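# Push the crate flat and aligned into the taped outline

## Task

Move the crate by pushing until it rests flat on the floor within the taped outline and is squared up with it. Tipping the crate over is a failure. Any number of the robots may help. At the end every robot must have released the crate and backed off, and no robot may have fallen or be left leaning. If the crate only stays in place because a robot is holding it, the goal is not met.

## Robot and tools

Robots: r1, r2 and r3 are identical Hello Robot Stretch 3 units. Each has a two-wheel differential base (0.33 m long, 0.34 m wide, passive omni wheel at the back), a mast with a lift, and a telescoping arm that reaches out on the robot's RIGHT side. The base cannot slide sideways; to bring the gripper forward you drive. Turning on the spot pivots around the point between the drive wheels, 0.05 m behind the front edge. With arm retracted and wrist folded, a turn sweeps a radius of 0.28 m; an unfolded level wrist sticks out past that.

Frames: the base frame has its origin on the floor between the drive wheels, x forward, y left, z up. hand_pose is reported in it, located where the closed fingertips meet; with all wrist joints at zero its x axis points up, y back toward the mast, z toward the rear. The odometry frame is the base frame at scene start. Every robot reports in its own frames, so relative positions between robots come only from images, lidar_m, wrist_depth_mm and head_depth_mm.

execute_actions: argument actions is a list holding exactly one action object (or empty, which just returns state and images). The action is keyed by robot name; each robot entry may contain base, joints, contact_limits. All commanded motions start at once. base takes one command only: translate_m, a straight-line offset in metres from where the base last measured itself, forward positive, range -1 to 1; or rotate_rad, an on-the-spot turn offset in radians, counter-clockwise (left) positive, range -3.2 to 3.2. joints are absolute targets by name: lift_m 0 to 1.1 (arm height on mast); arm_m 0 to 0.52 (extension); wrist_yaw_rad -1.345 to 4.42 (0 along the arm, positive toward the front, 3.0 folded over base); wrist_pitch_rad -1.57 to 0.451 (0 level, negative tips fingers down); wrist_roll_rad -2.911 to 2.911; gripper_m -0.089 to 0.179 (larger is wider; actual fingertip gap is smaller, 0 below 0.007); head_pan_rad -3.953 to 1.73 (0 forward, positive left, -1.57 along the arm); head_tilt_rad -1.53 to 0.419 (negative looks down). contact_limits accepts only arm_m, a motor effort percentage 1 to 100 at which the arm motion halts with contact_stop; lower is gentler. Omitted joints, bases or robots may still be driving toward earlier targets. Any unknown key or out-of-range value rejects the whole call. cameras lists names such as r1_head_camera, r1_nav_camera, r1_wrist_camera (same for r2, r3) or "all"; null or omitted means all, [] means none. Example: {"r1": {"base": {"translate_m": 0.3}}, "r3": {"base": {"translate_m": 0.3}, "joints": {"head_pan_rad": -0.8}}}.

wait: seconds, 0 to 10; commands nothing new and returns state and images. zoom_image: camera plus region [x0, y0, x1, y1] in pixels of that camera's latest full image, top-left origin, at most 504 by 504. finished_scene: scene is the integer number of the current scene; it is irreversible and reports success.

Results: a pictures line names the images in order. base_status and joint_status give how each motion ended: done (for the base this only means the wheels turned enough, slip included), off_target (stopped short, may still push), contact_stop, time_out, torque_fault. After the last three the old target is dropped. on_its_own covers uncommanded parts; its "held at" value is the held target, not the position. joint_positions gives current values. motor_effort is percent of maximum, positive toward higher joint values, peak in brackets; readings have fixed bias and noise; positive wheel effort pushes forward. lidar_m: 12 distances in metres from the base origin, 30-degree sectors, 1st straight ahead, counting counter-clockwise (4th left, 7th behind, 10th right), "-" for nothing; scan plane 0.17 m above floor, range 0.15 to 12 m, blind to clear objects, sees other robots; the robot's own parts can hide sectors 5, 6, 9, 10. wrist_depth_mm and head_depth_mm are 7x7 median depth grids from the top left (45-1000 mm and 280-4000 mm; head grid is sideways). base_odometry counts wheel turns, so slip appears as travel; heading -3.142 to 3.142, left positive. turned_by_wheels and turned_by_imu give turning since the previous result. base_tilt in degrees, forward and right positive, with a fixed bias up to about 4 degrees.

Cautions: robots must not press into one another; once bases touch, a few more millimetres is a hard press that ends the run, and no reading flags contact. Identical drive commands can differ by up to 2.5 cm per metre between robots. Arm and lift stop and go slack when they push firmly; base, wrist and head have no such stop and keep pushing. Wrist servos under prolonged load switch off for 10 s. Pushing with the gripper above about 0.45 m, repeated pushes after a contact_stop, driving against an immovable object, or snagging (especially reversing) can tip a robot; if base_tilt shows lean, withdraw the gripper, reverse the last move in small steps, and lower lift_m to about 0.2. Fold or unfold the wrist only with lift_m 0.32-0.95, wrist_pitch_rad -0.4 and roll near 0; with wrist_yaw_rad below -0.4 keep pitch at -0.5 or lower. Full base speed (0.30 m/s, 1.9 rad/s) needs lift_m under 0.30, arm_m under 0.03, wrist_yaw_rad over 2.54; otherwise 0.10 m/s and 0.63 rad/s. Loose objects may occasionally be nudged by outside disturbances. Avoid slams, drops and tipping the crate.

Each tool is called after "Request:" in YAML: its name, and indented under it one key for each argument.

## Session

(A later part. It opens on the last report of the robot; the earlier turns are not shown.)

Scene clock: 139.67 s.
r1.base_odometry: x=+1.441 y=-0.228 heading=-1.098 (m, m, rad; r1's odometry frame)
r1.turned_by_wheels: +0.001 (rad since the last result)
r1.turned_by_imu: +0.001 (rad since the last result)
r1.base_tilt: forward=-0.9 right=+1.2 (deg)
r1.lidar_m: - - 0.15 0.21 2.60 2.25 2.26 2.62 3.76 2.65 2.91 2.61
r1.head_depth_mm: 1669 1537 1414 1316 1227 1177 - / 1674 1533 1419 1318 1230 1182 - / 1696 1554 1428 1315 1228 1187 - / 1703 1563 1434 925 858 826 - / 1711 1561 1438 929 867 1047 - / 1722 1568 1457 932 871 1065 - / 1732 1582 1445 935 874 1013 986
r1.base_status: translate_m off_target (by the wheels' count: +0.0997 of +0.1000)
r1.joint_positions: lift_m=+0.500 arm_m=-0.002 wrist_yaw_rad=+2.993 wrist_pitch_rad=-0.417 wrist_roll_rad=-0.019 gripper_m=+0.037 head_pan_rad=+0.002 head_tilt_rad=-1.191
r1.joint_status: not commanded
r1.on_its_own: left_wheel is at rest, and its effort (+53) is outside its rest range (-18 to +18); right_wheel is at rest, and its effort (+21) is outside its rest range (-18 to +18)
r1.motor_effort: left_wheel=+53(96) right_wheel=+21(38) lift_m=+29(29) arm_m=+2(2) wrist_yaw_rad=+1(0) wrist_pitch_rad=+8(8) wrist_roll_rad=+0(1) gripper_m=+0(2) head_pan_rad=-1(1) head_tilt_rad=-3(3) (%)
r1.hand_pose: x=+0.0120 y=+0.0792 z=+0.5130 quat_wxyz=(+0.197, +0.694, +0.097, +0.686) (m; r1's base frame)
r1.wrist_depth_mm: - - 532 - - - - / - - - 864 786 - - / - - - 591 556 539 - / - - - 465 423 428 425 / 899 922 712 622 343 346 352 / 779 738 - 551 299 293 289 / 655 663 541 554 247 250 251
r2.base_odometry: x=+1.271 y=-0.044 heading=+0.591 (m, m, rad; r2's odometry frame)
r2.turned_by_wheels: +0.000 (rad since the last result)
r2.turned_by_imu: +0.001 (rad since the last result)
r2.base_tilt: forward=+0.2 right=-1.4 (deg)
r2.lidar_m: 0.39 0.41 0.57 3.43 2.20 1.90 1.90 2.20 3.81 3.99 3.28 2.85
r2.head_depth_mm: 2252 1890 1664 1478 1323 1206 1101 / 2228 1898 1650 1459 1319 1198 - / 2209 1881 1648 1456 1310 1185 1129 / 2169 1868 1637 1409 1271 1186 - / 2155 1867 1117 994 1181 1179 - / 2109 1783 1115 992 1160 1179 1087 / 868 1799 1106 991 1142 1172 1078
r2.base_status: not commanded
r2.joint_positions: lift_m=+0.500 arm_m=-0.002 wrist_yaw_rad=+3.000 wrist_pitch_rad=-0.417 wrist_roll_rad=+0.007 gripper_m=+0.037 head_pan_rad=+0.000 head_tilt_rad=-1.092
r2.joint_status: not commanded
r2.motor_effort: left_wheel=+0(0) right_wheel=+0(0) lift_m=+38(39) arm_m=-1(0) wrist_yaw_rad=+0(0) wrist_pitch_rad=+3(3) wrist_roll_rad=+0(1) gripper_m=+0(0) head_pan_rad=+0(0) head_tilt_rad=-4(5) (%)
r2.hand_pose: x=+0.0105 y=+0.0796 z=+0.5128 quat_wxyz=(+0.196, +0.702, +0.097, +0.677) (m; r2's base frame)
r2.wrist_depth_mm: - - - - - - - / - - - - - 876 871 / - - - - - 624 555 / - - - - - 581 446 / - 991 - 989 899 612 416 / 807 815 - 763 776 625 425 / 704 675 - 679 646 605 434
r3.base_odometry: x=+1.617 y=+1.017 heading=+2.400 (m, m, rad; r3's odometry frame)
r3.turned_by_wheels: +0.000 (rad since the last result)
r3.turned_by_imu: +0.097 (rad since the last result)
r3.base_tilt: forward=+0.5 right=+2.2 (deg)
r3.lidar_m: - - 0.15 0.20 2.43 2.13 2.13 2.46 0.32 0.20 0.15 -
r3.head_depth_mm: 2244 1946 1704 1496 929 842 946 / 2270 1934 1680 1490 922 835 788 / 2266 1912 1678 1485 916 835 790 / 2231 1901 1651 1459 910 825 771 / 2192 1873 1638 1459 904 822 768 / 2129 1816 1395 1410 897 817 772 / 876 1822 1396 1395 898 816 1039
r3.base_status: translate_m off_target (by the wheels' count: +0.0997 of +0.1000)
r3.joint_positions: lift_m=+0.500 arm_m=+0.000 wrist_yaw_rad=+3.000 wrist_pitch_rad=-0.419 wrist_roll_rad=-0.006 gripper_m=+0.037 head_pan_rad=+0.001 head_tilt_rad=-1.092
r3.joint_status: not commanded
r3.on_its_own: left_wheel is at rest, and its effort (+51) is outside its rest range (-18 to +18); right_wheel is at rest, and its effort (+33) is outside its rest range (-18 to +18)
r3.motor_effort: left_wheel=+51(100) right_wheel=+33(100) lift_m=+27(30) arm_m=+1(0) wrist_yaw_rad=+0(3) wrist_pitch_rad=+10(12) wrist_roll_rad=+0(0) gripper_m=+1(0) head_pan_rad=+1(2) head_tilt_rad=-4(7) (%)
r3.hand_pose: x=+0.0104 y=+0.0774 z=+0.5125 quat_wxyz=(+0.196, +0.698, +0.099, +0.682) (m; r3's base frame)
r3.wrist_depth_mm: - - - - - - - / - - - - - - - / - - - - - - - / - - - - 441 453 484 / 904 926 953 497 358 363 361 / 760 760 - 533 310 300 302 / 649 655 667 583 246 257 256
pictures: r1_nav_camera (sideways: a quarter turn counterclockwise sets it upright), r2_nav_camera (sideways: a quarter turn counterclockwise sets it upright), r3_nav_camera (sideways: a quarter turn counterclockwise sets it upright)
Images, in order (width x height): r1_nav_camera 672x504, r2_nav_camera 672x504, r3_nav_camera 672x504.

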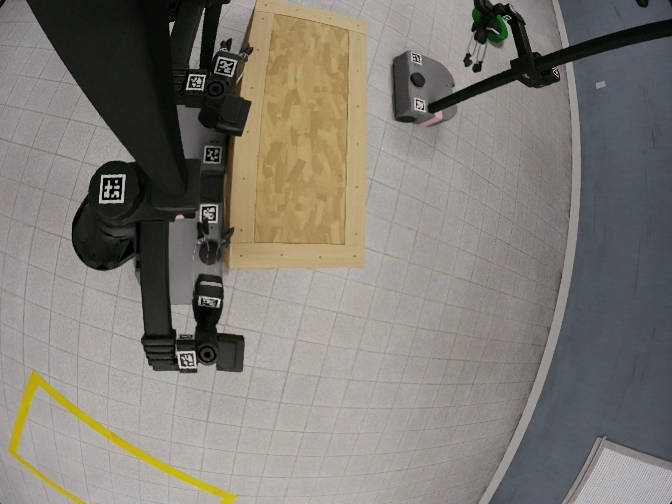

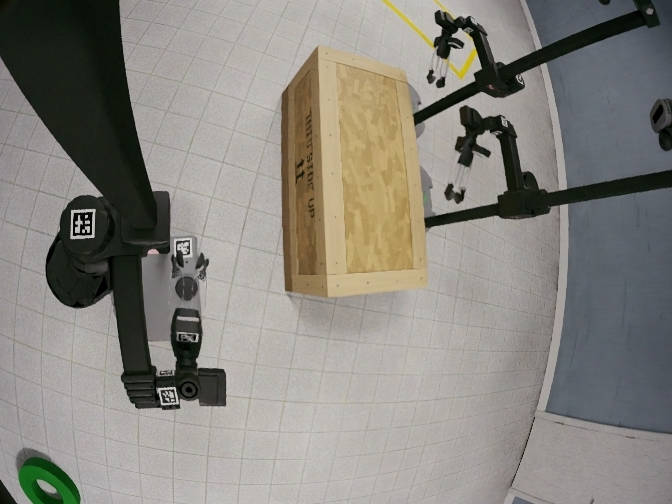

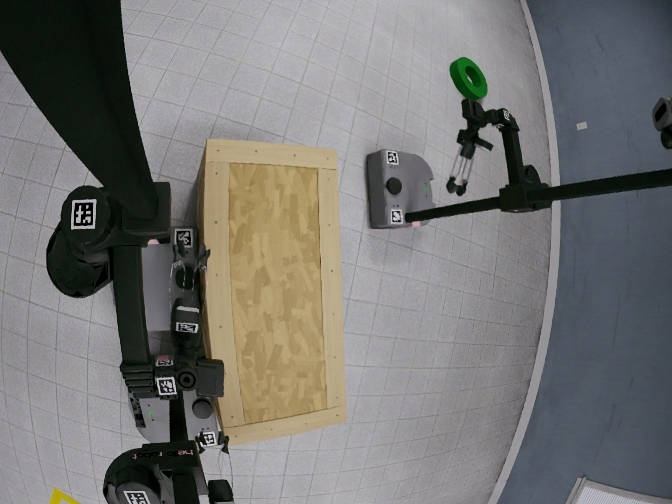

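Request:
execute_actions:
  actions:
    - {"r3":{"base":{"translate_m":0.15}},"r1":{"base":{"translate_m":0.15}},"r2":{"base":{"rotate_rad":3.14},"joints":{"lift_m":0.27,"head_pan_rad":-3.14}}}
  cameras: ["r1_nav_camera","r2_nav_camera","r3_nav_camera"]

Scene clock: 148.80 s.
r1.base_odometry: x=+1.510 y=-0.361 heading=-1.097 (m, m, rad; r1's odometry frame)
r1.turned_by_wheels: +0.001 (rad since the last result)
r1.turned_by_imu: +0.001 (rad since the last result)
r1.base_tilt: forward=-1.0 right=+1.1 (deg)
r1.lidar_m: - - 0.15 0.21 2.60 2.26 2.26 2.62 3.75 2.66 2.92 2.61
r1.head_depth_mm: 1686 1533 1413 1311 1233 1177 - / 1674 1543 1422 1326 1233 1173 - / 1684 1550 1426 1315 1222 1184 - / 1702 1556 1435 920 860 824 - / 1711 1565 1439 929 867 1045 - / 1728 1583 1453 936 868 1081 - / 1731 1582 1463 938 873 1021 989
r1.base_status: translate_m off_target (by the wheels' count: +0.1497 of +0.1500)
r1.joint_positions: lift_m=+0.500 arm_m=-0.002 wrist_yaw_rad=+2.993 wrist_pitch_rad=-0.417 wrist_roll_rad=-0.019 gripper_m=+0.037 head_pan_rad=+0.002 head_tilt_rad=-1.191
r1.joint_status: not commanded
r1.on_its_own: left_wheel is at rest, and its effort (+67) is outside its rest range (-18 to +18); right_wheel is at rest, and its effort (+23) is outside its rest range (-18 to +18)
r1.motor_effort: left_wheel=+67(81) right_wheel=+23(31) lift_m=+29(29) arm_m=+1(1) wrist_yaw_rad=-1(1) wrist_pitch_rad=+8(8) wrist_roll_rad=+0(0) gripper_m=+0(1) head_pan_rad=-1(1) head_tilt_rad=-3(2) (%)
r1.hand_pose: x=+0.0120 y=+0.0792 z=+0.5130 quat_wxyz=(+0.197, +0.694, +0.097, +0.686) (m; r1's base frame)
r1.wrist_depth_mm: - - 546 - - 902 - / - - - 868 779 - 874 / - - - 597 548 555 - / - - - 459 427 427 425 / 910 921 696 626 344 348 348 / 748 734 - 560 297 289 291 / 651 665 558 542 245 251 251
r2.base_odometry: x=+1.271 y=-0.044 heading=-2.552 (m, m, rad; r2's odometry frame)
r2.turned_by_wheels: +3.140 (rad since the last result)
r2.turned_by_imu: +3.097 (rad since the last result)
r2.base_tilt: forward=+0.2 right=-1.3 (deg)
r2.lidar_m: 1.90 2.17 3.66 3.98 3.34 2.85 0.40 0.41 0.55 3.41 2.23 1.90
r2.head_depth_mm: 2215 1906 1664 1465 1317 - 1097 / 2222 1910 1661 1473 1315 1228 1090 / 2186 1888 1648 1460 1342 - 1077 / 2188 1863 1627 1427 1305 - 1059 / 2154 1856 1117 1000 1216 - 1056 / 2142 1820 1115 994 1187 1206 - / 862 1798 1101 992 1158 1178 1091
r2.base_status: done
r2.joint_positions: lift_m=+0.270 arm_m=-0.002 wrist_yaw_rad=+3.000 wrist_pitch_rad=-0.417 wrist_roll_rad=+0.007 gripper_m=+0.037 head_pan_rad=-3.134 head_tilt_rad=-1.092
r2.joint_status: all done
r2.motor_effort: left_wheel=-2(7) right_wheel=+3(10) lift_m=+33(33) arm_m=-1(1) wrist_yaw_rad=+0(1) wrist_pitch_rad=+3(4) wrist_roll_rad=+0(0) gripper_m=+0(0) head_pan_rad=-3(47) head_tilt_rad=-4(4) (%)
r2.hand_pose: x=+0.0105 y=+0.0796 z=+0.2830 quat_wxyz=(+0.196, +0.702, +0.097, +0.677) (m; r2's base frame)
r2.wrist_depth_mm: - - - - - - - / - - - - - - - / - - - - - 958 949 / 822 796 800 773 748 733 710 / 647 634 646 598 611 585 566 / 520 524 - 527 498 479 476 / 444 - - - 418 413 400
r3.base_odometry: x=+1.506 y=+1.118 heading=+2.401 (m, m, rad; r3's odometry frame)
r3.turned_by_wheels: +0.001 (rad since the last result)
r3.turned_by_imu: +0.002 (rad since the last result)
r3.base_tilt: forward=+0.5 right=+2.2 (deg)
r3.lidar_m: - - 0.15 0.20 2.43 2.13 2.12 2.46 0.33 0.20 0.15 -
r3.head_depth_mm: 2254 1936 1696 1499 930 839 950 / 2296 1930 1688 1499 921 832 790 / 2246 1910 1672 1481 917 829 977 / 2224 1885 1656 1470 913 829 771 / 2191 1880 1645 1453 906 821 768 / 2179 1860 1355 1304 902 820 770 / 2158 1863 1320 1265 894 813 1041
r3.base_status: translate_m off_target (by the wheels' count: +0.1497 of +0.1500)
r3.joint_positions: lift_m=+0.500 arm_m=+0.000 wrist_yaw_rad=+3.001 wrist_pitch_rad=-0.419 wrist_roll_rad=-0.006 gripper_m=+0.037 head_pan_rad=+0.001 head_tilt_rad=-1.092
r3.joint_status: not commanded
r3.on_its_own: left_wheel is at rest, and its effort (+55) is outside its rest range (-18 to +18); right_wheel is at rest, and its effort (+27) is outside its rest range (-18 to +18)
r3.motor_effort: left_wheel=+55(100) right_wheel=+27(89) lift_m=+27(30) arm_m=+1(1) wrist_yaw_rad=-1(2) wrist_pitch_rad=+10(12) wrist_roll_rad=+0(0) gripper_m=+0(1) head_pan_rad=+0(0) head_tilt_rad=-4(5) (%)
r3.hand_pose: x=+0.0103 y=+0.0774 z=+0.5125 quat_wxyz=(+0.195, +0.698, +0.099, +0.682) (m; r3's base frame)
r3.wrist_depth_mm: - - - - - - - / - - - - - - - / - - - - - - - / - - - - 444 454 468 / 904 874 929 494 363 359 365 / 752 769 - 535 308 297 306 / 667 651 656 597 245 259 258
pictures: r1_nav_camera (sideways: a quarter turn counterclockwise sets it upright), r2_nav_camera (sideways: a quarter turn counterclockwise sets it upright), r3_nav_camera (sideways: a quarter turn counterclockwise sets it upright)
Images, in order (width x height): r1_nav_camera 672x504, r2_nav_camera 672x504, r3_nav_camera 672x504.

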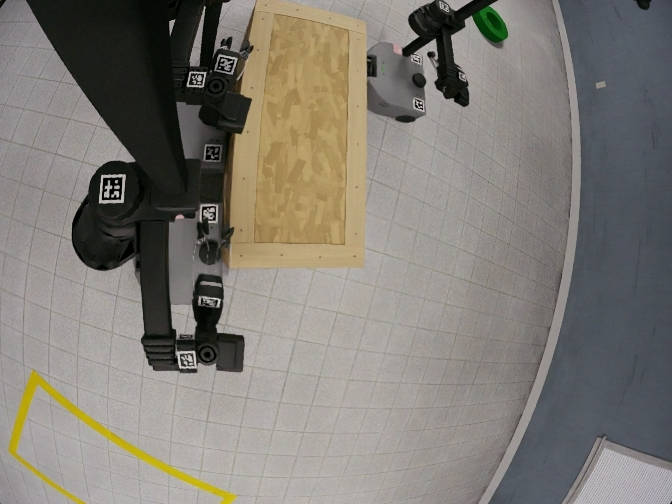

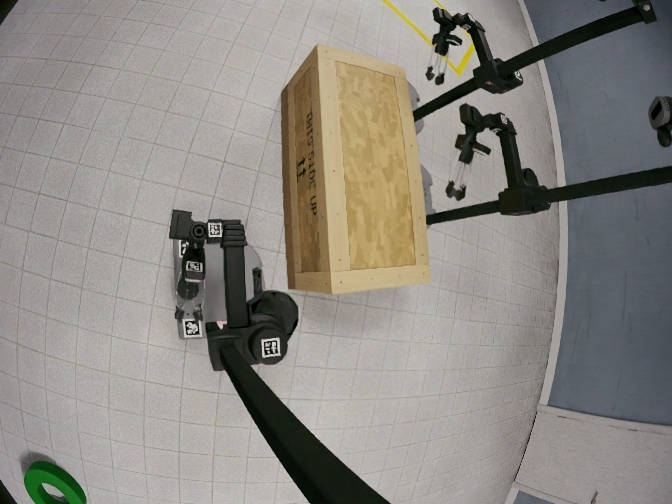

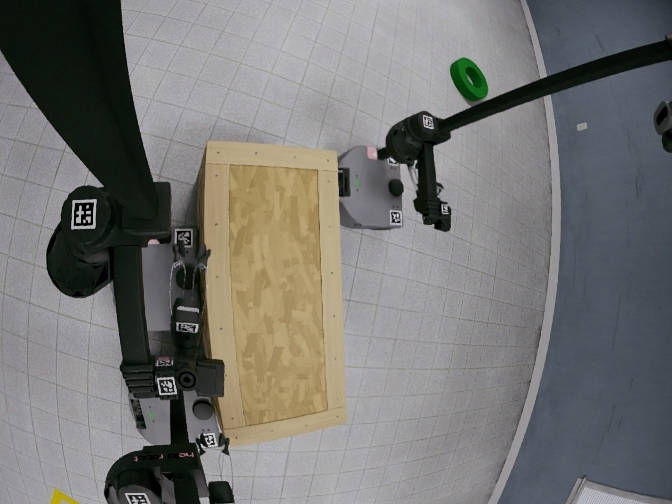

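Request:
execute_actions:
  actions:
    - {"r3":{"base":{"translate_m":-0.27}},"r1":{"base":{"translate_m":-0.27}}}
  cameras: []

Request:
execute_actions:
  actions:
    - {"r3":{"base":{"rotate_rad":-3.14},"joints":{"lift_m":0.27,"head_pan_rad":-3.14}},"r1":{"joints":{"lift_m":0.27,"head_pan_rad":-3.14}}}
  cameras: []

Request:
execute_actions:
  actions:
    - {"r1":{"base":{"rotate_rad":3.17}}}
  cameras: ["r1_nav_camera","r3_nav_camera"]

Scene clock: 157.93 s.
r1.base_odometry: x=+1.386 y=-0.121 heading=-1.097 (m, m, rad; r1's odometry frame)
r1.turned_by_wheels: +0.000 (rad since the last result)
r1.turned_by_imu: -0.001 (rad since the last result)
r1.base_tilt: forward=-1.1 right=+1.1 (deg)
r1.lidar_m: 0.32 0.33 0.46 0.43 2.29 2.00 1.99 2.31 3.68 2.70 3.23 2.78
r1.head_depth_mm: 1671 1527 1417 1313 1230 1178 - / 1677 1541 1423 1326 1232 1177 - / 1692 1540 1431 1311 1240 1186 - / 1698 1557 995 940 1227 1196 - / 1715 1564 998 946 1239 1188 - / 1722 1578 1005 956 1245 1144 - / 1737 1572 1011 957 1250 1032 991
r1.base_status: done
r1.joint_positions: lift_m=+0.500 arm_m=-0.002 wrist_yaw_rad=+2.993 wrist_pitch_rad=-0.417 wrist_roll_rad=-0.019 gripper_m=+0.037 head_pan_rad=+0.002 head_tilt_rad=-1.191
r1.joint_status: not commanded
r1.motor_effort: left_wheel=+1(61) right_wheel=+0(21) lift_m=+29(29) arm_m=+1(1) wrist_yaw_rad=+0(2) wrist_pitch_rad=+8(8) wrist_roll_rad=+0(0) gripper_m=+0(1) head_pan_rad=-1(1) head_tilt_rad=-3(3) (%)
r1.hand_pose: x=+0.0120 y=+0.0792 z=+0.5130 quat_wxyz=(+0.197, +0.694, +0.097, +0.686) (m; r1's base frame)
r1.wrist_depth_mm: - - 544 - - - 914 / - - - - 854 811 - / - - - - 799 547 548 / - - 780 - 808 478 436 / 881 904 696 860 768 497 359 / 757 731 - 611 703 503 348 / 647 649 580 630 646 503 359
r2.base_odometry: x=+1.271 y=-0.044 heading=-2.552 (m, m, rad; r2's odometry frame)
r2.turned_by_wheels: +0.000 (rad since the last result)
r2.turned_by_imu: +0.002 (rad since the last result)
r2.base_tilt: forward=+0.2 right=-1.3 (deg)
r2.lidar_m: 1.90 2.17 3.64 4.00 3.30 2.85 0.40 0.41 0.55 3.42 2.23 1.90
r2.head_depth_mm: 2241 1909 1671 1462 1327 - 1101 / 2220 1900 1648 1477 1316 1226 1092 / 2188 1890 1645 1451 1325 - 1078 / 2194 1856 1631 1438 1304 - 1061 / 2181 1862 1126 997 1214 - 1054 / 2064 1573 1114 993 1192 1209 - / 2099 1588 1108 989 1157 1174 1083
r2.base_status: not commanded
r2.joint_positions: lift_m=+0.270 arm_m=-0.002 wrist_yaw_rad=+3.000 wrist_pitch_rad=-0.417 wrist_roll_rad=+0.007 gripper_m=+0.037 head_pan_rad=-3.134 head_tilt_rad=-1.092
r2.joint_status: not commanded
r2.motor_effort: left_wheel=-2(2) right_wheel=+2(3) lift_m=+33(34) arm_m=+0(0) wrist_yaw_rad=+1(0) wrist_pitch_rad=+3(4) wrist_roll_rad=+0(0) gripper_m=+0(1) head_pan_rad=-4(3) head_tilt_rad=-5(4) (%)
r2.hand_pose: x=+0.0105 y=+0.0796 z=+0.2830 quat_wxyz=(+0.196, +0.702, +0.097, +0.677) (m; r2's base frame)
r2.wrist_depth_mm: - - - - - - - / - - - - - - - / - - - - - 952 958 / 858 824 803 774 750 745 710 / 635 625 643 607 603 591 572 / 529 515 - 510 499 478 478 / 445 - - - 416 412 403
r3.base_odometry: x=+1.706 y=+0.936 heading=+2.401 (m, m, rad; r3's odometry frame)
r3.turned_by_wheels: +0.000 (rad since the last result)
r3.turned_by_imu: +0.001 (rad since the last result)
r3.base_tilt: forward=+0.5 right=+2.2 (deg)
r3.lidar_m: 0.32 0.33 0.45 3.74 2.17 1.87 1.86 2.15 3.72 0.32 0.46 0.33
r3.head_depth_mm: 2277 1949 1689 1038 958 1220 991 / 2282 1937 1683 1030 949 1208 1136 / 2233 1914 1660 1017 945 1203 1117 / 2216 1911 1660 1014 941 1191 1125 / 2210 1884 1639 1004 927 1180 1118 / 2181 1748 1445 1001 927 1171 1110 / 2145 1738 1417 996 921 1166 1078
r3.base_status: done
r3.joint_positions: lift_m=+0.500 arm_m=+0.000 wrist_yaw_rad=+3.001 wrist_pitch_rad=-0.419 wrist_roll_rad=-0.006 gripper_m=+0.037 head_pan_rad=+0.001 head_tilt_rad=-1.092
r3.joint_status: not commanded
r3.motor_effort: left_wheel=+0(48) right_wheel=+1(25) lift_m=+27(26) arm_m=+1(0) wrist_yaw_rad=-1(1) wrist_pitch_rad=+10(10) wrist_roll_rad=+0(0) gripper_m=+0(1) head_pan_rad=+0(0) head_tilt_rad=-4(4) (%)
r3.hand_pose: x=+0.0103 y=+0.0774 z=+0.5125 quat_wxyz=(+0.195, +0.698, +0.099, +0.682) (m; r3's base frame)
r3.wrist_depth_mm: - - - - - - - / - - - - - - - / - - - - - - - / - - - - - 498 457 / 897 947 911 907 937 485 371 / 762 769 - 776 779 484 341 / 648 648 665 664 646 491 347
pictures: none
No camera images: the call's "cameras" was empty. Leave "cameras" out to get every camera's image.

Scene clock: 162.27 s.
r1.base_odometry: x=+1.386 y=-0.121 heading=-1.097 (m, m, rad; r1's odometry frame)
r1.turned_by_wheels: +0.000 (rad since the last result)
r1.turned_by_imu: +0.001 (rad since the last result)
r1.base_tilt: forward=-1.1 right=+1.1 (deg)
r1.lidar_m: 0.32 0.33 0.33 0.32 2.31 2.00 1.99 2.32 3.69 2.69 3.24 2.79
r1.head_depth_mm: 1677 1532 1412 1315 1244 1037 1062 / 1677 1535 1420 1323 - 1137 1091 / 1685 1550 1430 1338 - 1136 1094 / 1704 1557 1436 1336 - 1144 1098 / 1700 1561 1441 1339 1275 - 1102 / 1730 1580 1450 1350 1254 1180 1107 / 1739 1587 1462 1355 1264 1185 1112
r1.base_status: not commanded
r1.joint_positions: lift_m=+0.270 arm_m=-0.002 wrist_yaw_rad=+2.993 wrist_pitch_rad=-0.417 wrist_roll_rad=-0.019 gripper_m=+0.037 head_pan_rad=-3.133 head_tilt_rad=-1.191
r1.joint_status: all done
r1.motor_effort: left_wheel=+0(1) right_wheel=+0(0) lift_m=+26(29) arm_m=+0(1) wrist_yaw_rad=+1(1) wrist_pitch_rad=+8(8) wrist_roll_rad=+0(0) gripper_m=+0(1) head_pan_rad=-4(46) head_tilt_rad=-3(3) (%)
r1.hand_pose: x=+0.0120 y=+0.0792 z=+0.2831 quat_wxyz=(+0.197, +0.694, +0.097, +0.686) (m; r1's base frame)
r1.wrist_depth_mm: - - - 483 744 460 333 / - - - 399 763 472 335 / 897 - 879 495 606 484 342 / 705 697 647 428 460 484 346 / 568 563 581 446 528 485 348 / 478 492 - - 511 469 348 / - - - - 421 420 355
r2.base_odometry: x=+1.271 y=-0.044 heading=-2.552 (m, m, rad; r2's odometry frame)
r2.turned_by_wheels: +0.000 (rad since the last result)
r2.turned_by_imu: +0.001 (rad since the last result)
r2.base_tilt: forward=+0.2 right=-1.3 (deg)
r2.lidar_m: 1.90 2.17 3.66 3.98 3.32 2.85 0.40 0.41 0.55 3.43 2.22 1.90
r2.head_depth_mm: 2222 1925 1684 1478 1323 - 1106 / 2216 1898 1662 1469 1317 1239 1097 / 2190 1892 1653 1452 1332 - 1079 / 2196 1874 1637 1437 1311 - 1057 / 2190 1868 1121 997 1213 - 1058 / 2169 1742 1115 990 1191 1206 - / 2133 1741 1107 990 1166 1177 1086
r2.base_status: not commanded
r2.joint_positions: lift_m=+0.270 arm_m=-0.002 wrist_yaw_rad=+3.000 wrist_pitch_rad=-0.417 wrist_roll_rad=+0.007 gripper_m=+0.037 head_pan_rad=-3.134 head_tilt_rad=-1.092
r2.joint_status: not commanded
r2.motor_effort: left_wheel=-2(2) right_wheel=+2(3) lift_m=+34(34) arm_m=+0(0) wrist_yaw_rad=+0(1) wrist_pitch_rad=+3(3) wrist_roll_rad=+0(0) gripper_m=+0(0) head_pan_rad=-4(4) head_tilt_rad=-4(4) (%)
r2.hand_pose: x=+0.0105 y=+0.0796 z=+0.2830 quat_wxyz=(+0.196, +0.702, +0.097, +0.677) (m; r2's base frame)
r2.wrist_depth_mm: - - - - - - - / - - - - - - - / - - - - - 965 943 / 839 821 771 763 750 738 706 / 647 631 646 605 616 580 569 / 531 520 - 524 503 480 467 / 452 - - - 418 415 399
r3.base_odometry: x=+1.706 y=+0.936 heading=-0.739 (m, m, rad; r3's odometry frame)
r3.turned_by_wheels: -3.140 (rad since the last result)
r3.turned_by_imu: -3.143 (rad since the last result)
r3.base_tilt: forward=+0.5 right=+2.2 (deg)
r3.lidar_m: 1.86 2.18 0.32 0.32 0.45 0.33 0.32 0.33 0.46 3.70 2.15 1.87
r3.head_depth_mm: 2326 1952 1693 1033 952 1261 962 / 2284 1929 1688 1031 951 1234 1031 / 2246 1916 1662 1019 949 - 1073 / 2254 1911 1647 1010 934 - - / 2200 1881 1616 1002 944 - - / 2167 1757 1419 1001 937 1221 - / 2154 1739 1408 999 933 1168 1091
r3.base_status: done
r3.joint_positions: lift_m=+0.270 arm_m=+0.000 wrist_yaw_rad=+3.001 wrist_pitch_rad=-0.419 wrist_roll_rad=-0.006 gripper_m=+0.037 head_pan_rad=-3.134 head_tilt_rad=-1.092
r3.joint_status: all done
r3.motor_effort: left_wheel=+2(14) right_wheel=-2(5) lift_m=+23(25) arm_m=-1(0) wrist_yaw_rad=-1(0) wrist_pitch_rad=+10(10) wrist_roll_rad=+0(0) gripper_m=+0(0) head_pan_rad=-2(29) head_tilt_rad=-4(3) (%)
r3.hand_pose: x=+0.0103 y=+0.0774 z=+0.2827 quat_wxyz=(+0.195, +0.698, +0.099, +0.682) (m; r3's base frame)
r3.wrist_depth_mm: 433 - - 478 - - - / 440 - - 431 - - - / 448 - 967 548 865 - - / 441 684 707 424 470 734 752 / 435 559 562 435 491 593 611 / 423 489 - 484 513 500 495 / 389 - - - 417 422 430
pictures: none
No camera images: the call's "cameras" was empty. Leave "cameras" out to get every camera's image.

Scene clock: 165.33 s.
r1.base_odometry: x=+1.386 y=-0.121 heading=+2.073 (m, m, rad; r1's odometry frame)
r1.turned_by_wheels: +3.170 (rad since the last result)
r1.turned_by_imu: +3.190 (rad since the last result)
r1.base_tilt: forward=-1.0 right=+1.2 (deg)
r1.lidar_m: 2.00 2.32 3.69 2.70 3.20 2.78 0.32 0.34 0.33 0.32 2.29 1.99
r1.head_depth_mm: 1668 1525 1417 1311 1246 1144 1082 / 1682 1546 1424 1319 - 1134 1089 / 1686 1549 1414 1327 - 1134 1094 / 1701 1552 994 944 - 1146 1096 / 1719 1563 1004 949 1274 - 1106 / 1724 1572 1007 960 1220 1148 1109 / 1737 1565 1014 967 779 1041 1117
r1.base_status: done
r1.joint_positions: lift_m=+0.270 arm_m=-0.002 wrist_yaw_rad=+2.993 wrist_pitch_rad=-0.417 wrist_roll_rad=-0.019 gripper_m=+0.037 head_pan_rad=-3.134 head_tilt_rad=-1.191
r1.joint_status: not commanded
r1.motor_effort: left_wheel=-2(12) right_wheel=+2(11) lift_m=+26(26) arm_m=+1(1) wrist_yaw_rad=+1(0) wrist_pitch_rad=+8(8) wrist_roll_rad=+0(0) gripper_m=+1(1) head_pan_rad=-4(4) head_tilt_rad=-3(3) (%)
r1.hand_pose: x=+0.0120 y=+0.0791 z=+0.2831 quat_wxyz=(+0.197, +0.694, +0.097, +0.686) (m; r1's base frame)
r1.wrist_depth_mm: - - - - - - - / - - - - - - - / 895 - 907 892 909 939 914 / 705 697 711 715 700 714 720 / 573 562 606 577 598 581 578 / 483 490 - - 513 497 486 / - - - - 418 422 419
r2.base_odometry: x=+1.271 y=-0.044 heading=-2.552 (m, m, rad; r2's odometry frame)
r2.turned_by_wheels: +0.000 (rad since the last result)
r2.turned_by_imu: +0.001 (rad since the last result)
r2.base_tilt: forward=+0.2 right=-1.3 (deg)
r2.lidar_m: 1.89 2.18 3.65 3.97 3.31 2.85 0.40 0.41 0.55 3.41 2.23 1.90
r2.head_depth_mm: 2209 1920 1652 1478 1325 - 1101 / 2233 1880 1644 1473 1319 1226 1096 / 2214 1893 1636 1460 1334 - 1079 / 2186 1864 1646 1428 1316 - 1055 / 2181 1873 1122 1001 1217 - 1058 / 2160 1752 1110 994 1181 1215 - / 2124 1727 1111 987 1158 1178 1080
r2.base_status: not commanded
r2.joint_positions: lift_m=+0.270 arm_m=-0.002 wrist_yaw_rad=+3.000 wrist_pitch_rad=-0.417 wrist_roll_rad=+0.007 gripper_m=+0.037 head_pan_rad=-3.134 head_tilt_rad=-1.092
r2.joint_status: not commanded
r2.motor_effort: left_wheel=-2(2) right_wheel=+3(2) lift_m=+34(34) arm_m=+0(1) wrist_yaw_rad=+0(1) wrist_pitch_rad=+3(4) wrist_roll_rad=+0(0) gripper_m=+0(0) head_pan_rad=-4(4) head_tilt_rad=-4(5) (%)
r2.hand_pose: x=+0.0105 y=+0.0796 z=+0.2830 quat_wxyz=(+0.196, +0.702, +0.097, +0.677) (m; r2's base frame)
r2.wrist_depth_mm: - - - - - - - / - - - - - - - / - - - - - 953 948 / 866 827 782 783 773 730 704 / 649 631 641 604 618 580 563 / 531 509 - 511 502 489 469 / 446 - - - 414 410 405
r3.base_odometry: x=+1.706 y=+0.936 heading=-0.739 (m, m, rad; r3's odometry frame)
r3.turned_by_wheels: +0.000 (rad since the last result)
r3.turned_by_imu: +0.001 (rad since the last result)
r3.base_tilt: forward=+0.6 right=+2.2 (deg)
r3.lidar_m: 1.87 2.18 3.80 0.43 0.45 0.33 0.32 0.33 0.46 3.69 2.15 1.86
r3.head_depth_mm: 2280 1958 1686 1037 956 1250 721 / 2294 1921 1669 1028 952 1225 1037 / 2260 1931 1678 1020 950 - 1075 / 2203 1903 1651 1013 933 - - / 2197 1893 1623 1005 949 - - / 2174 1745 1438 1001 938 1220 - / 2158 1744 1420 990 932 1179 1093
r3.base_status: not commanded
r3.joint_positions: lift_m=+0.270 arm_m=+0.000 wrist_yaw_rad=+3.001 wrist_pitch_rad=-0.419 wrist_roll_rad=-0.006 gripper_m=+0.037 head_pan_rad=-3.134 head_tilt_rad=-1.092
r3.joint_status: not commanded
r3.motor_effort: left_wheel=+2(2) right_wheel=-2(2) lift_m=+23(23) arm_m=+0(0) wrist_yaw_rad=-1(1) wrist_pitch_rad=+10(10) wrist_roll_rad=+0(0) gripper_m=+0(1) head_pan_rad=-2(2) head_tilt_rad=-4(4) (%)
r3.hand_pose: x=+0.0103 y=+0.0774 z=+0.2827 quat_wxyz=(+0.195, +0.698, +0.099, +0.682) (m; r3's base frame)
r3.wrist_depth_mm: 438 - 549 - - - - / 437 - - - - - - / 436 - 604 916 - - - / 433 536 447 678 738 748 757 / 433 536 416 456 586 598 602 / 427 487 - 484 520 499 500 / 395 - - - 414 440 429
pictures: r1_nav_camera (sideways: a quarter turn counterclockwise sets it upright), r3_nav_camera (sideways: a quarter turn counterclockwise sets it upright)
Images, in order (width x height): r1_nav_camera 672x504, r3_nav_camera 672x504.

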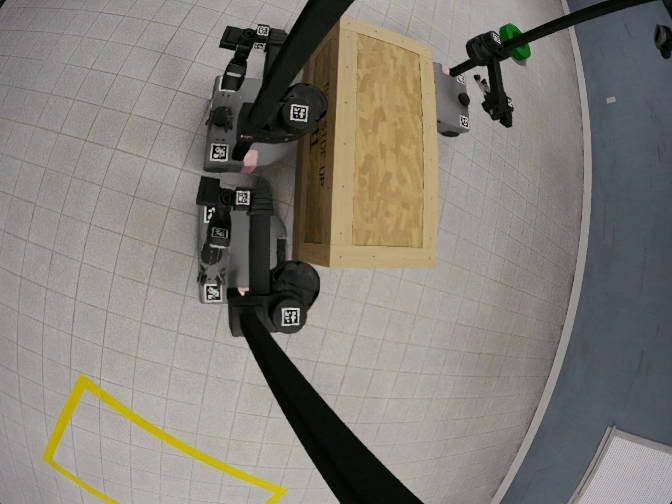

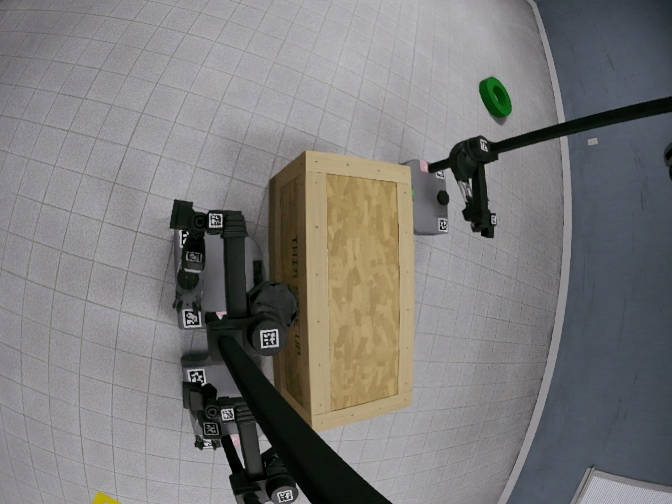

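Request:
execute_actions:
  actions:
    - {"r1":{"base":{"translate_m":-0.12},"joints":{"lift_m":0.33}},"r3":{"base":{"translate_m":-0.12},"joints":{"lift_m":0.33}}}
  cameras: ["r1_nav_camera","r3_nav_camera"]

Scene clock: 169.87 s.
r1.base_odometry: x=+1.444 y=-0.226 heading=+2.072 (m, m, rad; r1's odometry frame)
r1.turned_by_wheels: -0.001 (rad since the last result)
r1.turned_by_imu: -0.014 (rad since the last result)
r1.base_tilt: forward=-1.1 right=+1.1 (deg)
r1.lidar_m: 2.11 2.44 3.71 2.67 3.12 2.67 0.28 0.28 0.37 0.31 2.45 2.11
r1.head_depth_mm: 1674 1526 1413 1316 1244 1147 1084 / 1674 1543 1427 1318 - 1138 1086 / 1694 1547 1426 1329 - 1135 1091 / 1691 1556 992 932 - 1142 1100 / 1722 1564 996 931 1164 1142 1101 / 1729 1573 1004 931 1120 1060 1103 / 1732 1582 1010 938 1071 1017 1109
r1.base_status: translate_m off_target (by the wheels' count: -0.1197 of -0.1200)
r1.joint_positions: lift_m=+0.330 arm_m=-0.002 wrist_yaw_rad=+2.993 wrist_pitch_rad=-0.416 wrist_roll_rad=-0.019 gripper_m=+0.037 head_pan_rad=-3.135 head_tilt_rad=-1.191
r1.joint_status: all done
r1.on_its_own: left_wheel is at rest, and its effort (-61) is outside its rest range (-18 to +18); right_wheel is at rest, and its effort (-27) is outside its rest range (-18 to +18)
r1.motor_effort: left_wheel=-61(100) right_wheel=-27(41) lift_m=+30(31) arm_m=+1(0) wrist_yaw_rad=+0(1) wrist_pitch_rad=+8(8) wrist_roll_rad=+0(0) gripper_m=+1(0) head_pan_rad=-3(4) head_tilt_rad=-3(3) (%)
r1.hand_pose: x=+0.0119 y=+0.0792 z=+0.3429 quat_wxyz=(+0.196, +0.694, +0.097, +0.686) (m; r1's base frame)
r1.wrist_depth_mm: - - - - - - - / - - - - - - - / - - - - - - - / 789 789 821 840 818 834 816 / 649 663 679 661 678 663 673 / 559 559 - 560 579 565 557 / 484 496 - 488 484 486 495
r2.base_odometry: x=+1.271 y=-0.044 heading=-2.552 (m, m, rad; r2's odometry frame)
r2.turned_by_wheels: +0.000 (rad since the last result)
r2.turned_by_imu: +0.001 (rad since the last result)
r2.base_tilt: forward=+0.2 right=-1.3 (deg)
r2.lidar_m: 1.89 2.17 3.64 3.99 3.32 2.85 0.39 0.40 0.51 3.43 2.22 1.90
r2.head_depth_mm: 2245 1917 1669 1461 1329 - 1103 / 2208 1898 1668 1458 1319 1233 1092 / 2192 1884 1651 1468 1327 - 1077 / 2186 1881 1632 1431 1310 - 1055 / 2185 1867 1121 997 1184 - 1059 / 2135 1750 1121 996 1123 1206 - / 2154 1724 1398 993 1070 1172 1081
r2.base_status: not commanded
r2.joint_positions: lift_m=+0.270 arm_m=-0.002 wrist_yaw_rad=+3.000 wrist_pitch_rad=-0.417 wrist_roll_rad=+0.007 gripper_m=+0.037 head_pan_rad=-3.134 head_tilt_rad=-1.092
r2.joint_status: not commanded
r2.motor_effort: left_wheel=-2(2) right_wheel=+3(2) lift_m=+34(35) arm_m=+0(0) wrist_yaw_rad=-1(0) wrist_pitch_rad=+4(3) wrist_roll_rad=+0(0) gripper_m=+0(0) head_pan_rad=-3(3) head_tilt_rad=-4(5) (%)
r2.hand_pose: x=+0.0105 y=+0.0796 z=+0.2830 quat_wxyz=(+0.196, +0.702, +0.097, +0.677) (m; r2's base frame)
r2.wrist_depth_mm: - - - - - - - / - - - - - - - / - - - - - 985 952 / 825 807 772 763 735 749 730 / 654 635 640 607 612 576 562 / 527 521 - 512 505 485 479 / 447 - - - 417 413 400
r3.base_odometry: x=+1.617 y=+1.016 heading=-0.740 (m, m, rad; r3's odometry frame)
r3.turned_by_wheels: +0.000 (rad since the last result)
r3.turned_by_imu: -0.030 (rad since the last result)
r3.base_tilt: forward=+0.5 right=+2.2 (deg)
r3.lidar_m: 1.94 2.22 3.76 0.43 0.44 0.30 0.28 0.28 0.36 4.05 2.27 1.94
r3.head_depth_mm: 2291 1958 1697 1036 968 1092 848 / 2268 1938 1676 1028 947 1095 1068 / 2239 1902 1667 1023 932 - 1074 / 2234 1888 1657 1013 926 - - / 2204 1874 1643 1009 917 - - / 2185 1798 1451 998 903 1101 - / 2163 1842 1418 993 893 1133 1086
r3.base_status: translate_m off_target (by the wheels' count: -0.1196 of -0.1200)
r3.joint_positions: lift_m=+0.330 arm_m=+0.000 wrist_yaw_rad=+3.001 wrist_pitch_rad=-0.418 wrist_roll_rad=-0.006 gripper_m=+0.037 head_pan_rad=-3.136 head_tilt_rad=-1.093
r3.joint_status: all done
r3.on_its_own: left_wheel is at rest, and its effort (-68) is outside its rest range (-18 to +18); right_wheel is at rest, and its effort (-46) is outside its rest range (-18 to +18)
r3.motor_effort: left_wheel=-68(100) right_wheel=-46(82) lift_m=+29(32) arm_m=+0(0) wrist_yaw_rad=-2(5) wrist_pitch_rad=+10(11) wrist_roll_rad=+0(0) gripper_m=+0(1) head_pan_rad=-1(2) head_tilt_rad=-4(5) (%)
r3.hand_pose: x=+0.0101 y=+0.0774 z=+0.3424 quat_wxyz=(+0.195, +0.698, +0.099, +0.682) (m; r3's base frame)
r3.wrist_depth_mm: - - 338 - - - - / - - - - - - - / 451 - 684 - - - - / 441 691 548 813 826 864 852 / 429 441 463 678 672 682 679 / 422 460 - 558 586 573 578 / 411 492 - 517 474 496 493
pictures: r1_nav_camera (sideways: a quarter turn counterclockwise sets it upright), r3_nav_camera (sideways: a quarter turn counterclockwise sets it upright)
Images, in order (width x height): r1_nav_camera 672x504, r3_nav_camera 672x504.

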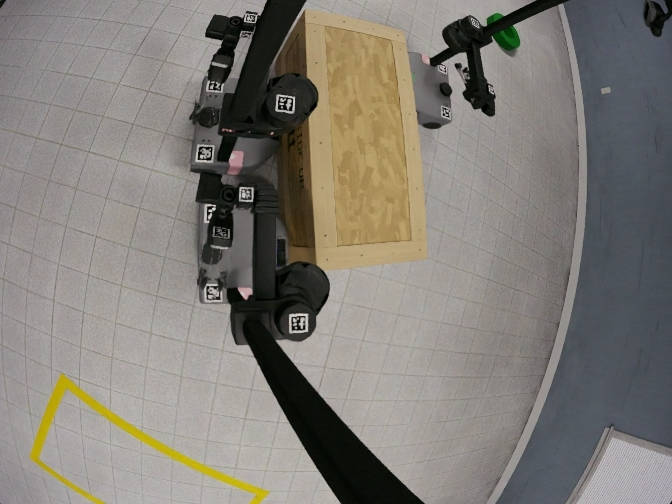

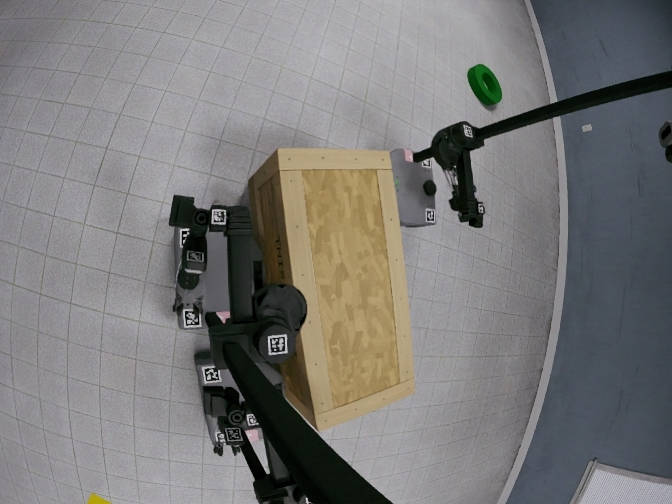

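Request:
execute_actions:
  actions:
    - {"r1":{"base":{"rotate_rad":0.2}},"r3":{"base":{"rotate_rad":0.2}},"r2":{"base":{"translate_m":0.3}}}
  cameras: []

Request:
execute_actions:
  actions:
    - {"r1":{"base":{"translate_m":-0.2}},"r3":{"base":{"translate_m":-0.16}}}
  cameras: ["r1_nav_camera","r3_nav_camera"]

Scene clock: 175.70 s.
r1.base_odometry: x=+1.444 y=-0.226 heading=+2.272 (m, m, rad; r1's odometry frame)
r1.turned_by_wheels: +0.200 (rad since the last result)
r1.turned_by_imu: +0.201 (rad since the last result)
r1.base_tilt: forward=-1.2 right=+1.1 (deg)
r1.lidar_m: 2.15 2.82 3.73 2.67 2.82 0.28 0.28 0.30 0.32 0.43 2.22 2.10
r1.head_depth_mm: 1673 1529 1420 1314 1245 1146 1080 / 1675 1538 1420 1326 - 1141 1089 / 1693 1548 987 930 - 1138 1093 / 1705 1560 994 933 - 1139 1099 / 1707 1566 999 940 1266 1140 1102 / 1551 1542 1001 952 1119 1147 1112 / 1496 1517 1010 946 754 1150 1114
r1.base_status: done
r1.joint_positions: lift_m=+0.330 arm_m=-0.002 wrist_yaw_rad=+2.993 wrist_pitch_rad=-0.416 wrist_roll_rad=-0.019 gripper_m=+0.037 head_pan_rad=-3.135 head_tilt_rad=-1.191
r1.joint_status: not commanded
r1.motor_effort: left_wheel=-3(63) right_wheel=+3(23) lift_m=+30(30) arm_m=+1(1) wrist_yaw_rad=-1(0) wrist_pitch_rad=+8(8) wrist_roll_rad=+0(0) gripper_m=+0(1) head_pan_rad=-3(3) head_tilt_rad=-2(3) (%)
r1.hand_pose: x=+0.0119 y=+0.0792 z=+0.3429 quat_wxyz=(+0.196, +0.694, +0.097, +0.686) (m; r1's base frame)
r1.wrist_depth_mm: - - - - - - - / - - - - - - - / - - - - - - - / 809 796 822 796 834 810 825 / 655 665 691 666 671 675 674 / 551 559 - 553 595 554 551 / 476 501 - 494 474 493 483
r2.base_odometry: x=+1.022 y=-0.211 heading=-2.552 (m, m, rad; r2's odometry frame)
r2.turned_by_wheels: +0.000 (rad since the last result)
r2.turned_by_imu: +0.002 (rad since the last result)
r2.base_tilt: forward=+0.2 right=-1.3 (deg)
r2.lidar_m: 1.61 1.84 3.09 3.92 3.65 3.11 0.69 0.70 0.89 3.36 1.88 1.61
r2.head_depth_mm: 2223 1908 1678 1477 1321 - 1103 / 2223 1891 1657 1479 1324 1228 1087 / 2216 1889 1639 1462 1330 - 1080 / 2178 1876 1608 1412 1324 - 1060 / 2199 1867 1126 1366 1300 - 1056 / 2016 1848 1117 1318 1301 1210 - / 2123 1418 1106 1284 1297 1171 1086
r2.base_status: done
r2.joint_positions: lift_m=+0.270 arm_m=-0.002 wrist_yaw_rad=+3.000 wrist_pitch_rad=-0.417 wrist_roll_rad=+0.007 gripper_m=+0.037 head_pan_rad=-3.134 head_tilt_rad=-1.092
r2.joint_status: not commanded
r2.motor_effort: left_wheel=-2(6) right_wheel=+2(9) lift_m=+34(34) arm_m=+0(0) wrist_yaw_rad=-1(0) wrist_pitch_rad=+4(3) wrist_roll_rad=+0(0) gripper_m=+1(0) head_pan_rad=-3(4) head_tilt_rad=-4(5) (%)
r2.hand_pose: x=+0.0105 y=+0.0796 z=+0.2830 quat_wxyz=(+0.196, +0.702, +0.097, +0.677) (m; r2's base frame)
r2.wrist_depth_mm: - - - - - - - / - - - - - - - / - - - - 971 943 972 / 845 816 788 764 762 725 707 / 638 624 637 619 618 586 566 / 524 516 - 517 499 478 473 / 447 - - - 420 408 403
r3.base_odometry: x=+1.617 y=+1.016 heading=-0.540 (m, m, rad; r3's odometry frame)
r3.turned_by_wheels: +0.200 (rad since the last result)
r3.turned_by_imu: +0.199 (rad since the last result)
r3.base_tilt: forward=+0.5 right=+2.2 (deg)
r3.lidar_m: 1.97 2.55 4.11 0.43 0.36 0.28 0.28 0.30 0.43 3.02 2.08 1.93
r3.head_depth_mm: 2293 1961 1677 1033 929 1051 944 / 2248 1929 1684 1030 922 1145 1009 / 2244 1913 1658 1019 929 - 1081 / 2227 1869 1629 1011 923 - - / 2212 1587 1557 1005 917 - - / 1243 1573 1585 1001 916 1191 - / 2157 1854 1606 1009 916 1174 1084
r3.base_status: done
r3.joint_positions: lift_m=+0.330 arm_m=+0.000 wrist_yaw_rad=+3.001 wrist_pitch_rad=-0.418 wrist_roll_rad=-0.006 gripper_m=+0.037 head_pan_rad=-3.136 head_tilt_rad=-1.093
r3.joint_status: not commanded
r3.motor_effort: left_wheel=-3(76) right_wheel=+3(41) lift_m=+29(30) arm_m=+0(1) wrist_yaw_rad=-2(2) wrist_pitch_rad=+10(10) wrist_roll_rad=+0(0) gripper_m=+0(0) head_pan_rad=-1(1) head_tilt_rad=-3(3) (%)
r3.hand_pose: x=+0.0101 y=+0.0774 z=+0.3424 quat_wxyz=(+0.195, +0.698, +0.099, +0.682) (m; r3's base frame)
r3.wrist_depth_mm: 481 - - 370 - - - / 363 - - - - - - / 363 - - - - - - / 362 454 548 580 836 852 856 / 358 483 466 460 694 683 681 / 360 478 - 490 585 578 570 / 351 478 - 509 471 491 489
pictures: none
No camera images: the call's "cameras" was empty. Leave "cameras" out to get every camera's image.

Scene clock: 179.30 s.
r1.base_odometry: x=+1.573 y=-0.378 heading=+2.271 (m, m, rad; r1's odometry frame)
r1.turned_by_wheels: -0.001 (rad since the last result)
r1.turned_by_imu: -0.046 (rad since the last result)
r1.base_tilt: forward=-1.0 right=+1.1 (deg)
r1.lidar_m: 2.30 2.91 3.79 2.68 2.71 0.30 0.28 0.28 0.35 0.29 2.45 2.26
r1.head_depth_mm: 1675 1525 1411 1313 1247 1145 1084 / 1669 1539 1418 1324 - 1139 1087 / 1693 1551 1021 928 - 1132 1097 / 1706 1556 994 931 - 1138 1093 / 1706 1567 997 928 1117 1147 1106 / 1718 1529 1009 929 1085 1048 1108 / 1262 1419 1010 937 975 851 1113
r1.base_status: translate_m off_target (by the wheels' count: -0.1996 of -0.2000)
r1.joint_positions: lift_m=+0.330 arm_m=-0.002 wrist_yaw_rad=+2.994 wrist_pitch_rad=-0.416 wrist_roll_rad=-0.019 gripper_m=+0.037 head_pan_rad=-3.135 head_tilt_rad=-1.191
r1.joint_status: not commanded
r1.on_its_own: left_wheel is at rest, and its effort (-85) is outside its rest range (-18 to +18); right_wheel is at rest, and its effort (-34) is outside its rest range (-18 to +18)
r1.motor_effort: left_wheel=-85(100) right_wheel=-34(48) lift_m=+30(30) arm_m=-1(1) wrist_yaw_rad=+1(0) wrist_pitch_rad=+8(8) wrist_roll_rad=+0(0) gripper_m=+1(0) head_pan_rad=-2(3) head_tilt_rad=-2(2) (%)
r1.hand_pose: x=+0.0119 y=+0.0792 z=+0.3430 quat_wxyz=(+0.196, +0.694, +0.097, +0.686) (m; r1's base frame)
r1.wrist_depth_mm: - - - - - - - / - - - - - - - / - - - - - - - / 818 790 795 814 817 802 819 / 670 654 698 652 663 666 664 / 556 558 - 556 577 562 567 / 486 491 - 491 475 489 479
r2.base_odometry: x=+1.022 y=-0.211 heading=-2.552 (m, m, rad; r2's odometry frame)
r2.turned_by_wheels: +0.000 (rad since the last result)
r2.turned_by_imu: +0.001 (rad since the last result)
r2.base_tilt: forward=+0.2 right=-1.3 (deg)
r2.lidar_m: 1.61 1.84 3.10 3.91 3.66 3.12 0.64 0.63 0.71 3.35 1.89 1.61
r2.head_depth_mm: 2246 1878 1656 1468 1328 - 1106 / 2199 1885 1650 1461 1322 1229 1093 / 2194 1885 1656 1458 1342 - 1075 / 2199 1876 1554 1403 1333 - 1058 / 2168 1857 1124 1279 1305 - 1052 / 2147 1825 1118 1185 1301 1219 - / 2137 1547 1115 1097 1295 1169 1085
r2.base_status: not commanded
r2.joint_positions: lift_m=+0.270 arm_m=-0.002 wrist_yaw_rad=+3.000 wrist_pitch_rad=-0.417 wrist_roll_rad=+0.007 gripper_m=+0.037 head_pan_rad=-3.134 head_tilt_rad=-1.092
r2.joint_status: not commanded
r2.motor_effort: left_wheel=-2(2) right_wheel=+2(2) lift_m=+35(35) arm_m=+0(0) wrist_yaw_rad=+0(1) wrist_pitch_rad=+3(4) wrist_roll_rad=+0(0) gripper_m=+0(0) head_pan_rad=-3(3) head_tilt_rad=-5(4) (%)
r2.hand_pose: x=+0.0105 y=+0.0796 z=+0.2830 quat_wxyz=(+0.196, +0.702, +0.097, +0.677) (m; r2's base frame)
r2.wrist_depth_mm: - - - - - - - / - - - - - - - / - - - - 913 901 967 / 858 824 782 756 760 731 717 / 634 623 642 610 611 583 567 / 528 519 - 521 499 481 471 / 449 - - - 419 411 396
r3.base_odometry: x=+1.480 y=+1.099 heading=-0.540 (m, m, rad; r3's odometry frame)
r3.turned_by_wheels: +0.000 (rad since the last result)
r3.turned_by_imu: -0.083 (rad since the last result)
r3.base_tilt: forward=+0.5 right=+2.2 (deg)
r3.lidar_m: 2.03 2.48 4.14 0.42 0.44 0.31 0.28 0.28 0.33 3.52 2.22 2.01
r3.head_depth_mm: 2289 1943 1691 1036 989 722 1082 / 2271 1921 1693 1032 970 1076 1081 / 2243 1913 1671 1022 944 - 1075 / 2211 1898 1654 1015 927 - - / 2177 1581 1571 1007 915 - - / 2173 1540 1507 1000 899 1055 - / 1233 1498 1588 989 894 1129 1090
r3.base_status: done
r3.joint_positions: lift_m=+0.330 arm_m=+0.000 wrist_yaw_rad=+3.001 wrist_pitch_rad=-0.418 wrist_roll_rad=-0.006 gripper_m=+0.037 head_pan_rad=-3.136 head_tilt_rad=-1.093
r3.joint_status: not commanded
r3.motor_effort: left_wheel=-2(100) right_wheel=-1(70) lift_m=+30(29) arm_m=+0(1) wrist_yaw_rad=-1(2) wrist_pitch_rad=+10(10) wrist_roll_rad=+0(0) gripper_m=+0(0) head_pan_rad=+0(2) head_tilt_rad=-3(3) (%)
r3.hand_pose: x=+0.0101 y=+0.0774 z=+0.3424 quat_wxyz=(+0.195, +0.698, +0.099, +0.682) (m; r3's base frame)
r3.wrist_depth_mm: - - - - - - - / - - - - - - - / 762 - - - - - - / 514 550 553 849 858 835 851 / 448 449 461 688 677 690 699 / 430 418 - 567 581 581 572 / 446 457 - 513 478 487 489
pictures: r1_nav_camera (sideways: a quarter turn counterclockwise sets it upright), r3_nav_camera (sideways: a quarter turn counterclockwise sets it upright)
Images, in order (width x height): r1_nav_camera 672x504, r3_nav_camera 672x504.

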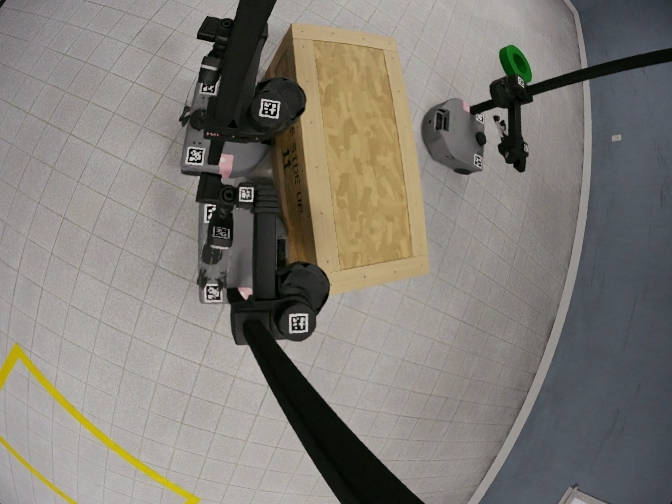

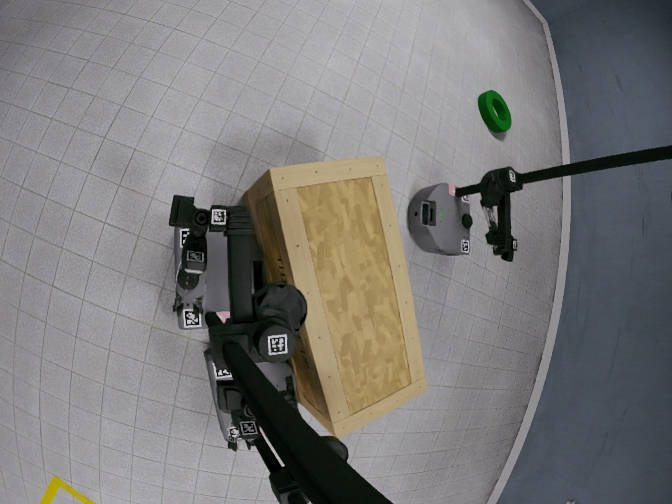

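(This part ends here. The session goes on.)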